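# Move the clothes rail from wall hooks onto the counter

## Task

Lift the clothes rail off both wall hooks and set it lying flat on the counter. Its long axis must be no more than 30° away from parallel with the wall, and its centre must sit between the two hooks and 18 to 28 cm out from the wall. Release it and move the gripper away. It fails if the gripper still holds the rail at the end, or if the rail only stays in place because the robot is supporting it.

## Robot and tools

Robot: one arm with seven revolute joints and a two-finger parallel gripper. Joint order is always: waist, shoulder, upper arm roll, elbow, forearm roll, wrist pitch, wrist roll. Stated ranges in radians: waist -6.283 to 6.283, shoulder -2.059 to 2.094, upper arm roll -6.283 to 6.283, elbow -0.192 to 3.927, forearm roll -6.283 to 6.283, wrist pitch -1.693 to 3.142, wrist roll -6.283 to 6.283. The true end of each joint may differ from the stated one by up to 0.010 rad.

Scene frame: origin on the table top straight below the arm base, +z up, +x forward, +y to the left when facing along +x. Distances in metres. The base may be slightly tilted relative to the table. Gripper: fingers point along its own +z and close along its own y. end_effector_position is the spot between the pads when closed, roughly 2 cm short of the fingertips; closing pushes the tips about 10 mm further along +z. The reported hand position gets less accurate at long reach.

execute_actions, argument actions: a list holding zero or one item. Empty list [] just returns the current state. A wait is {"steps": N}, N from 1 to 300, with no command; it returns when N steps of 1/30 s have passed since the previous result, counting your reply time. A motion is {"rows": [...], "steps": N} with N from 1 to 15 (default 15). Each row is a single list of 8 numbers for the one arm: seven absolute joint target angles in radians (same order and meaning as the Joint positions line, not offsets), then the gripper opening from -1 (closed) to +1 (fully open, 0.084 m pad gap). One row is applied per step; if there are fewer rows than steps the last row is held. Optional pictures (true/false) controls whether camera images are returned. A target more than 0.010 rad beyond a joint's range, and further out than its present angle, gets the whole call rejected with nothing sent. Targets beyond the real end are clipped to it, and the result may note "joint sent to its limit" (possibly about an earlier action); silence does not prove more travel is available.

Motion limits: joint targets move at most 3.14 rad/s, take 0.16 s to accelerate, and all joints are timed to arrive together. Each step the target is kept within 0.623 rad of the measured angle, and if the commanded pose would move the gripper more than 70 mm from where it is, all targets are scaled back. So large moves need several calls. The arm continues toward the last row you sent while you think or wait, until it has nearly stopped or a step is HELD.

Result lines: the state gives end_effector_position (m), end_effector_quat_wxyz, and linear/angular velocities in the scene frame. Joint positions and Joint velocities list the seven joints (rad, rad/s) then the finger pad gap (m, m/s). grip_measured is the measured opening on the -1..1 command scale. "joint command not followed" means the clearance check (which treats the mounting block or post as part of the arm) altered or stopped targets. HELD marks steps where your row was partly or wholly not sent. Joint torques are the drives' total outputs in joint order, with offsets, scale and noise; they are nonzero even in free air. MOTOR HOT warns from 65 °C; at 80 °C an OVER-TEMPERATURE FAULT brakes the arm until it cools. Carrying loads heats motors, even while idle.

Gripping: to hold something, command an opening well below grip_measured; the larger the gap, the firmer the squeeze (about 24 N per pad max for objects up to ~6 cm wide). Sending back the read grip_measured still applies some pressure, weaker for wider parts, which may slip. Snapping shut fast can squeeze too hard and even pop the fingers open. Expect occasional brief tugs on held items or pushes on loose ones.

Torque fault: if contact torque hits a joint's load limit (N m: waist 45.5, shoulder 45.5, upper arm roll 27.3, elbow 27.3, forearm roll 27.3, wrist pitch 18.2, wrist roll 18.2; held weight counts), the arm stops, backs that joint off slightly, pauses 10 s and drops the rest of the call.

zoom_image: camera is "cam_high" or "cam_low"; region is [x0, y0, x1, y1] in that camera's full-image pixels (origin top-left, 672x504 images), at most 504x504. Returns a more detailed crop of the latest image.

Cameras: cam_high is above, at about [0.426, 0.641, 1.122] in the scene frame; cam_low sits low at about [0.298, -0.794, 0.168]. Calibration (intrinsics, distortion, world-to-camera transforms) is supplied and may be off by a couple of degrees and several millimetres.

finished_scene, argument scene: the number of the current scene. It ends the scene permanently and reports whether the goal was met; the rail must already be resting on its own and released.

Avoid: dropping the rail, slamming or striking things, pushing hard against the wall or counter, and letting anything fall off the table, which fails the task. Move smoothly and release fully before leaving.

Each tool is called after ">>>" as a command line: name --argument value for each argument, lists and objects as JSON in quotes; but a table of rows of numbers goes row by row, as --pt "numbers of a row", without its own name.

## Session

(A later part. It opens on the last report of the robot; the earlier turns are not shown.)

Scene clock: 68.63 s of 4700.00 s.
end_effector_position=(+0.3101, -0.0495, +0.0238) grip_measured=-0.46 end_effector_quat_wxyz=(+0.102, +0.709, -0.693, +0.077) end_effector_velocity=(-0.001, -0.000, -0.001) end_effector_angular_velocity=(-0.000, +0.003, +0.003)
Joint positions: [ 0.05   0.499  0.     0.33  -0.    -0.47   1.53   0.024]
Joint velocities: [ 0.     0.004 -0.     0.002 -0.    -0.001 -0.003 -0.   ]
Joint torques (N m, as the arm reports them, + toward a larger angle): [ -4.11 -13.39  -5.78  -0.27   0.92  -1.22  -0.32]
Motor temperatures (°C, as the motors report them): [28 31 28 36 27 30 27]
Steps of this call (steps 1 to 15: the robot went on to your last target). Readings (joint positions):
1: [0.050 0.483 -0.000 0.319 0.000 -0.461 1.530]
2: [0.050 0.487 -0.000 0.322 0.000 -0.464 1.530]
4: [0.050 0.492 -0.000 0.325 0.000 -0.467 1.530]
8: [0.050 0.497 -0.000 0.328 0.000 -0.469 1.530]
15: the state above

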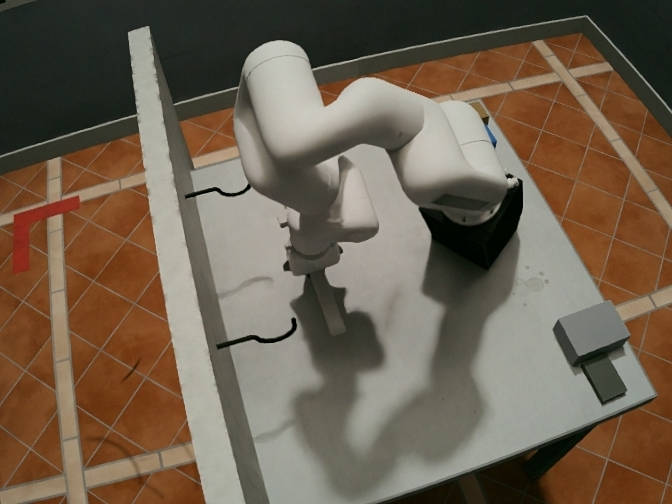

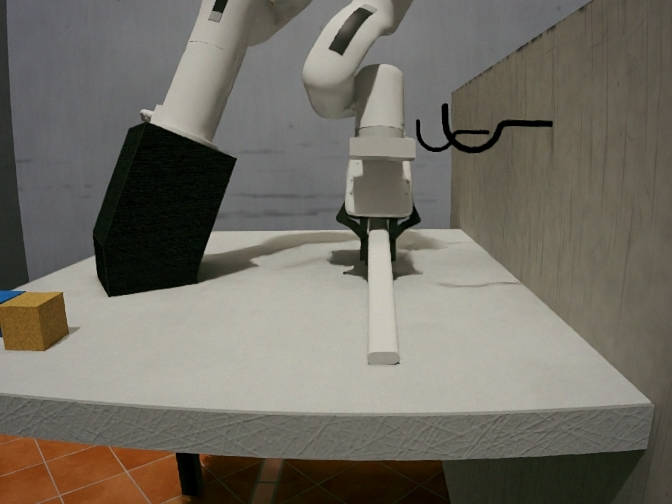

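>>> execute_actions --actions '[{"rows":[[0.05,0.5,0,0.33,0,-0.47,1.53,1]]}]' --pictures false

>>> execute_actions --actions '[{"rows":[[0.05,0.1,0,0.33,0,-0.07,1.53,1]]}]'

Scene clock: 73.00 s of 4700.00 s.
end_effector_position=(+0.3100, -0.0495, +0.0236) grip_measured=+1.00 end_effector_quat_wxyz=(+0.102, +0.709, -0.693, +0.077) end_effector_velocity=(-0.001, +0.000, -0.000) end_effector_angular_velocity=(+0.000, +0.002, +0.001)
Joint positions: [ 0.05   0.5   -0.     0.33   0.    -0.47   1.53   0.084]
Joint velocities: [ 0.     0.     0.    -0.     0.     0.001 -0.     0.   ]
Joint torques (N m, as the arm reports them, + toward a larger angle): [ -4.08 -12.5   -5.25  -0.39   0.65  -0.88  -0.41]
Motor temperatures (°C, as the motors report them): [28 31 28 35 27 30 27]
Steps of this call (steps 1 to 15: the robot went on to your last target; steps 16 to 90: nothing new was sent; then 0.87 s passed at rest; steps 91 to 105: all 15 steps of this action). Readings (joint positions):
91: [0.050 0.500 -0.000 0.330 -0.000 -0.470 1.530]
92: [0.050 0.500 -0.000 0.330 0.000 -0.470 1.530]
94: [0.050 0.500 -0.000 0.330 0.000 -0.470 1.530]
98: [0.050 0.500 -0.000 0.330 0.000 -0.470 1.530]
105: the state above

Scene clock: 73.50 s of 4700.00 s.
end_effector_position=(+0.3659, -0.0323, +0.0928) grip_measured=+1.00 end_effector_quat_wxyz=(+0.102, +0.709, -0.693, +0.077) end_effector_velocity=(-0.019, +0.006, +0.018) end_effector_angular_velocity=(+0.003, +0.084, -0.020)
Joint positions: [ 0.05   0.115 -0.     0.33  -0.    -0.087  1.53   0.084]
Joint velocities: [ 0.    -0.125  0.003 -0.031 -0.     0.181  0.002 -0.   ]
Joint torques (N m, as the arm reports them, + toward a larger angle): [ -3.28 -11.38  -5.08   4.19   0.76  -1.53  -0.19]
Motor temperatures (°C, as the motors report them): [28 31 28 35 27 30 27]
Steps of this call (steps 1 to 15: all 15 steps of this action). Readings (joint positions):
1: [0.050 0.500 -0.000 0.330 0.000 -0.470 1.530]
2: [0.050 0.498 0.000 0.330 0.000 -0.467 1.530]
4: [0.050 0.469 0.000 0.328 0.000 -0.433 1.530]
8: [0.050 0.279 -0.000 0.331 0.000 -0.250 1.530]
15: the state above

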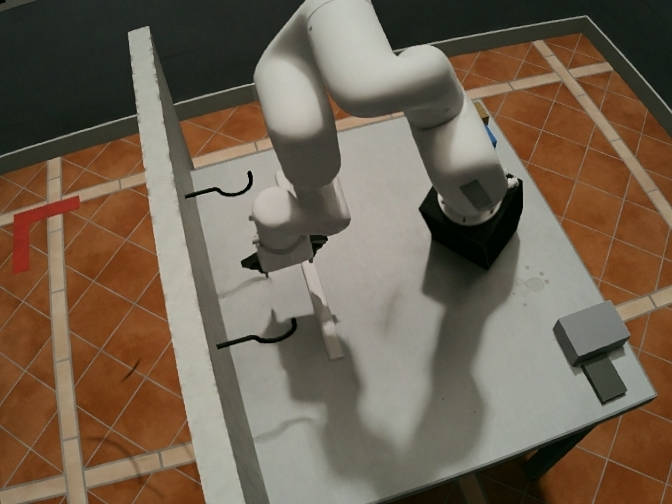

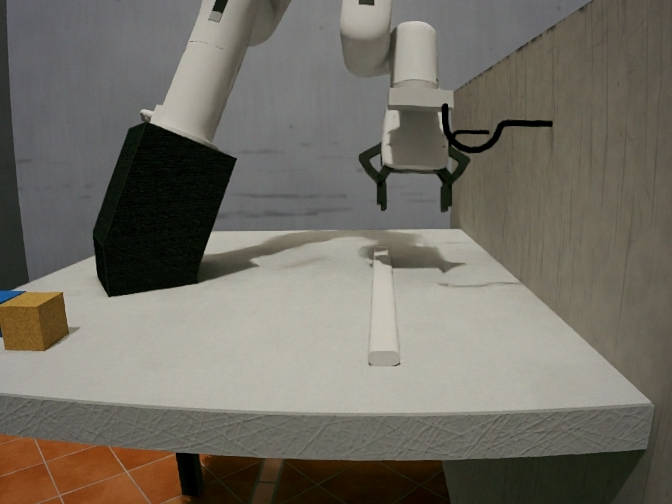

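>>> finished_scene --scene 2

The scene is finished: the task was done.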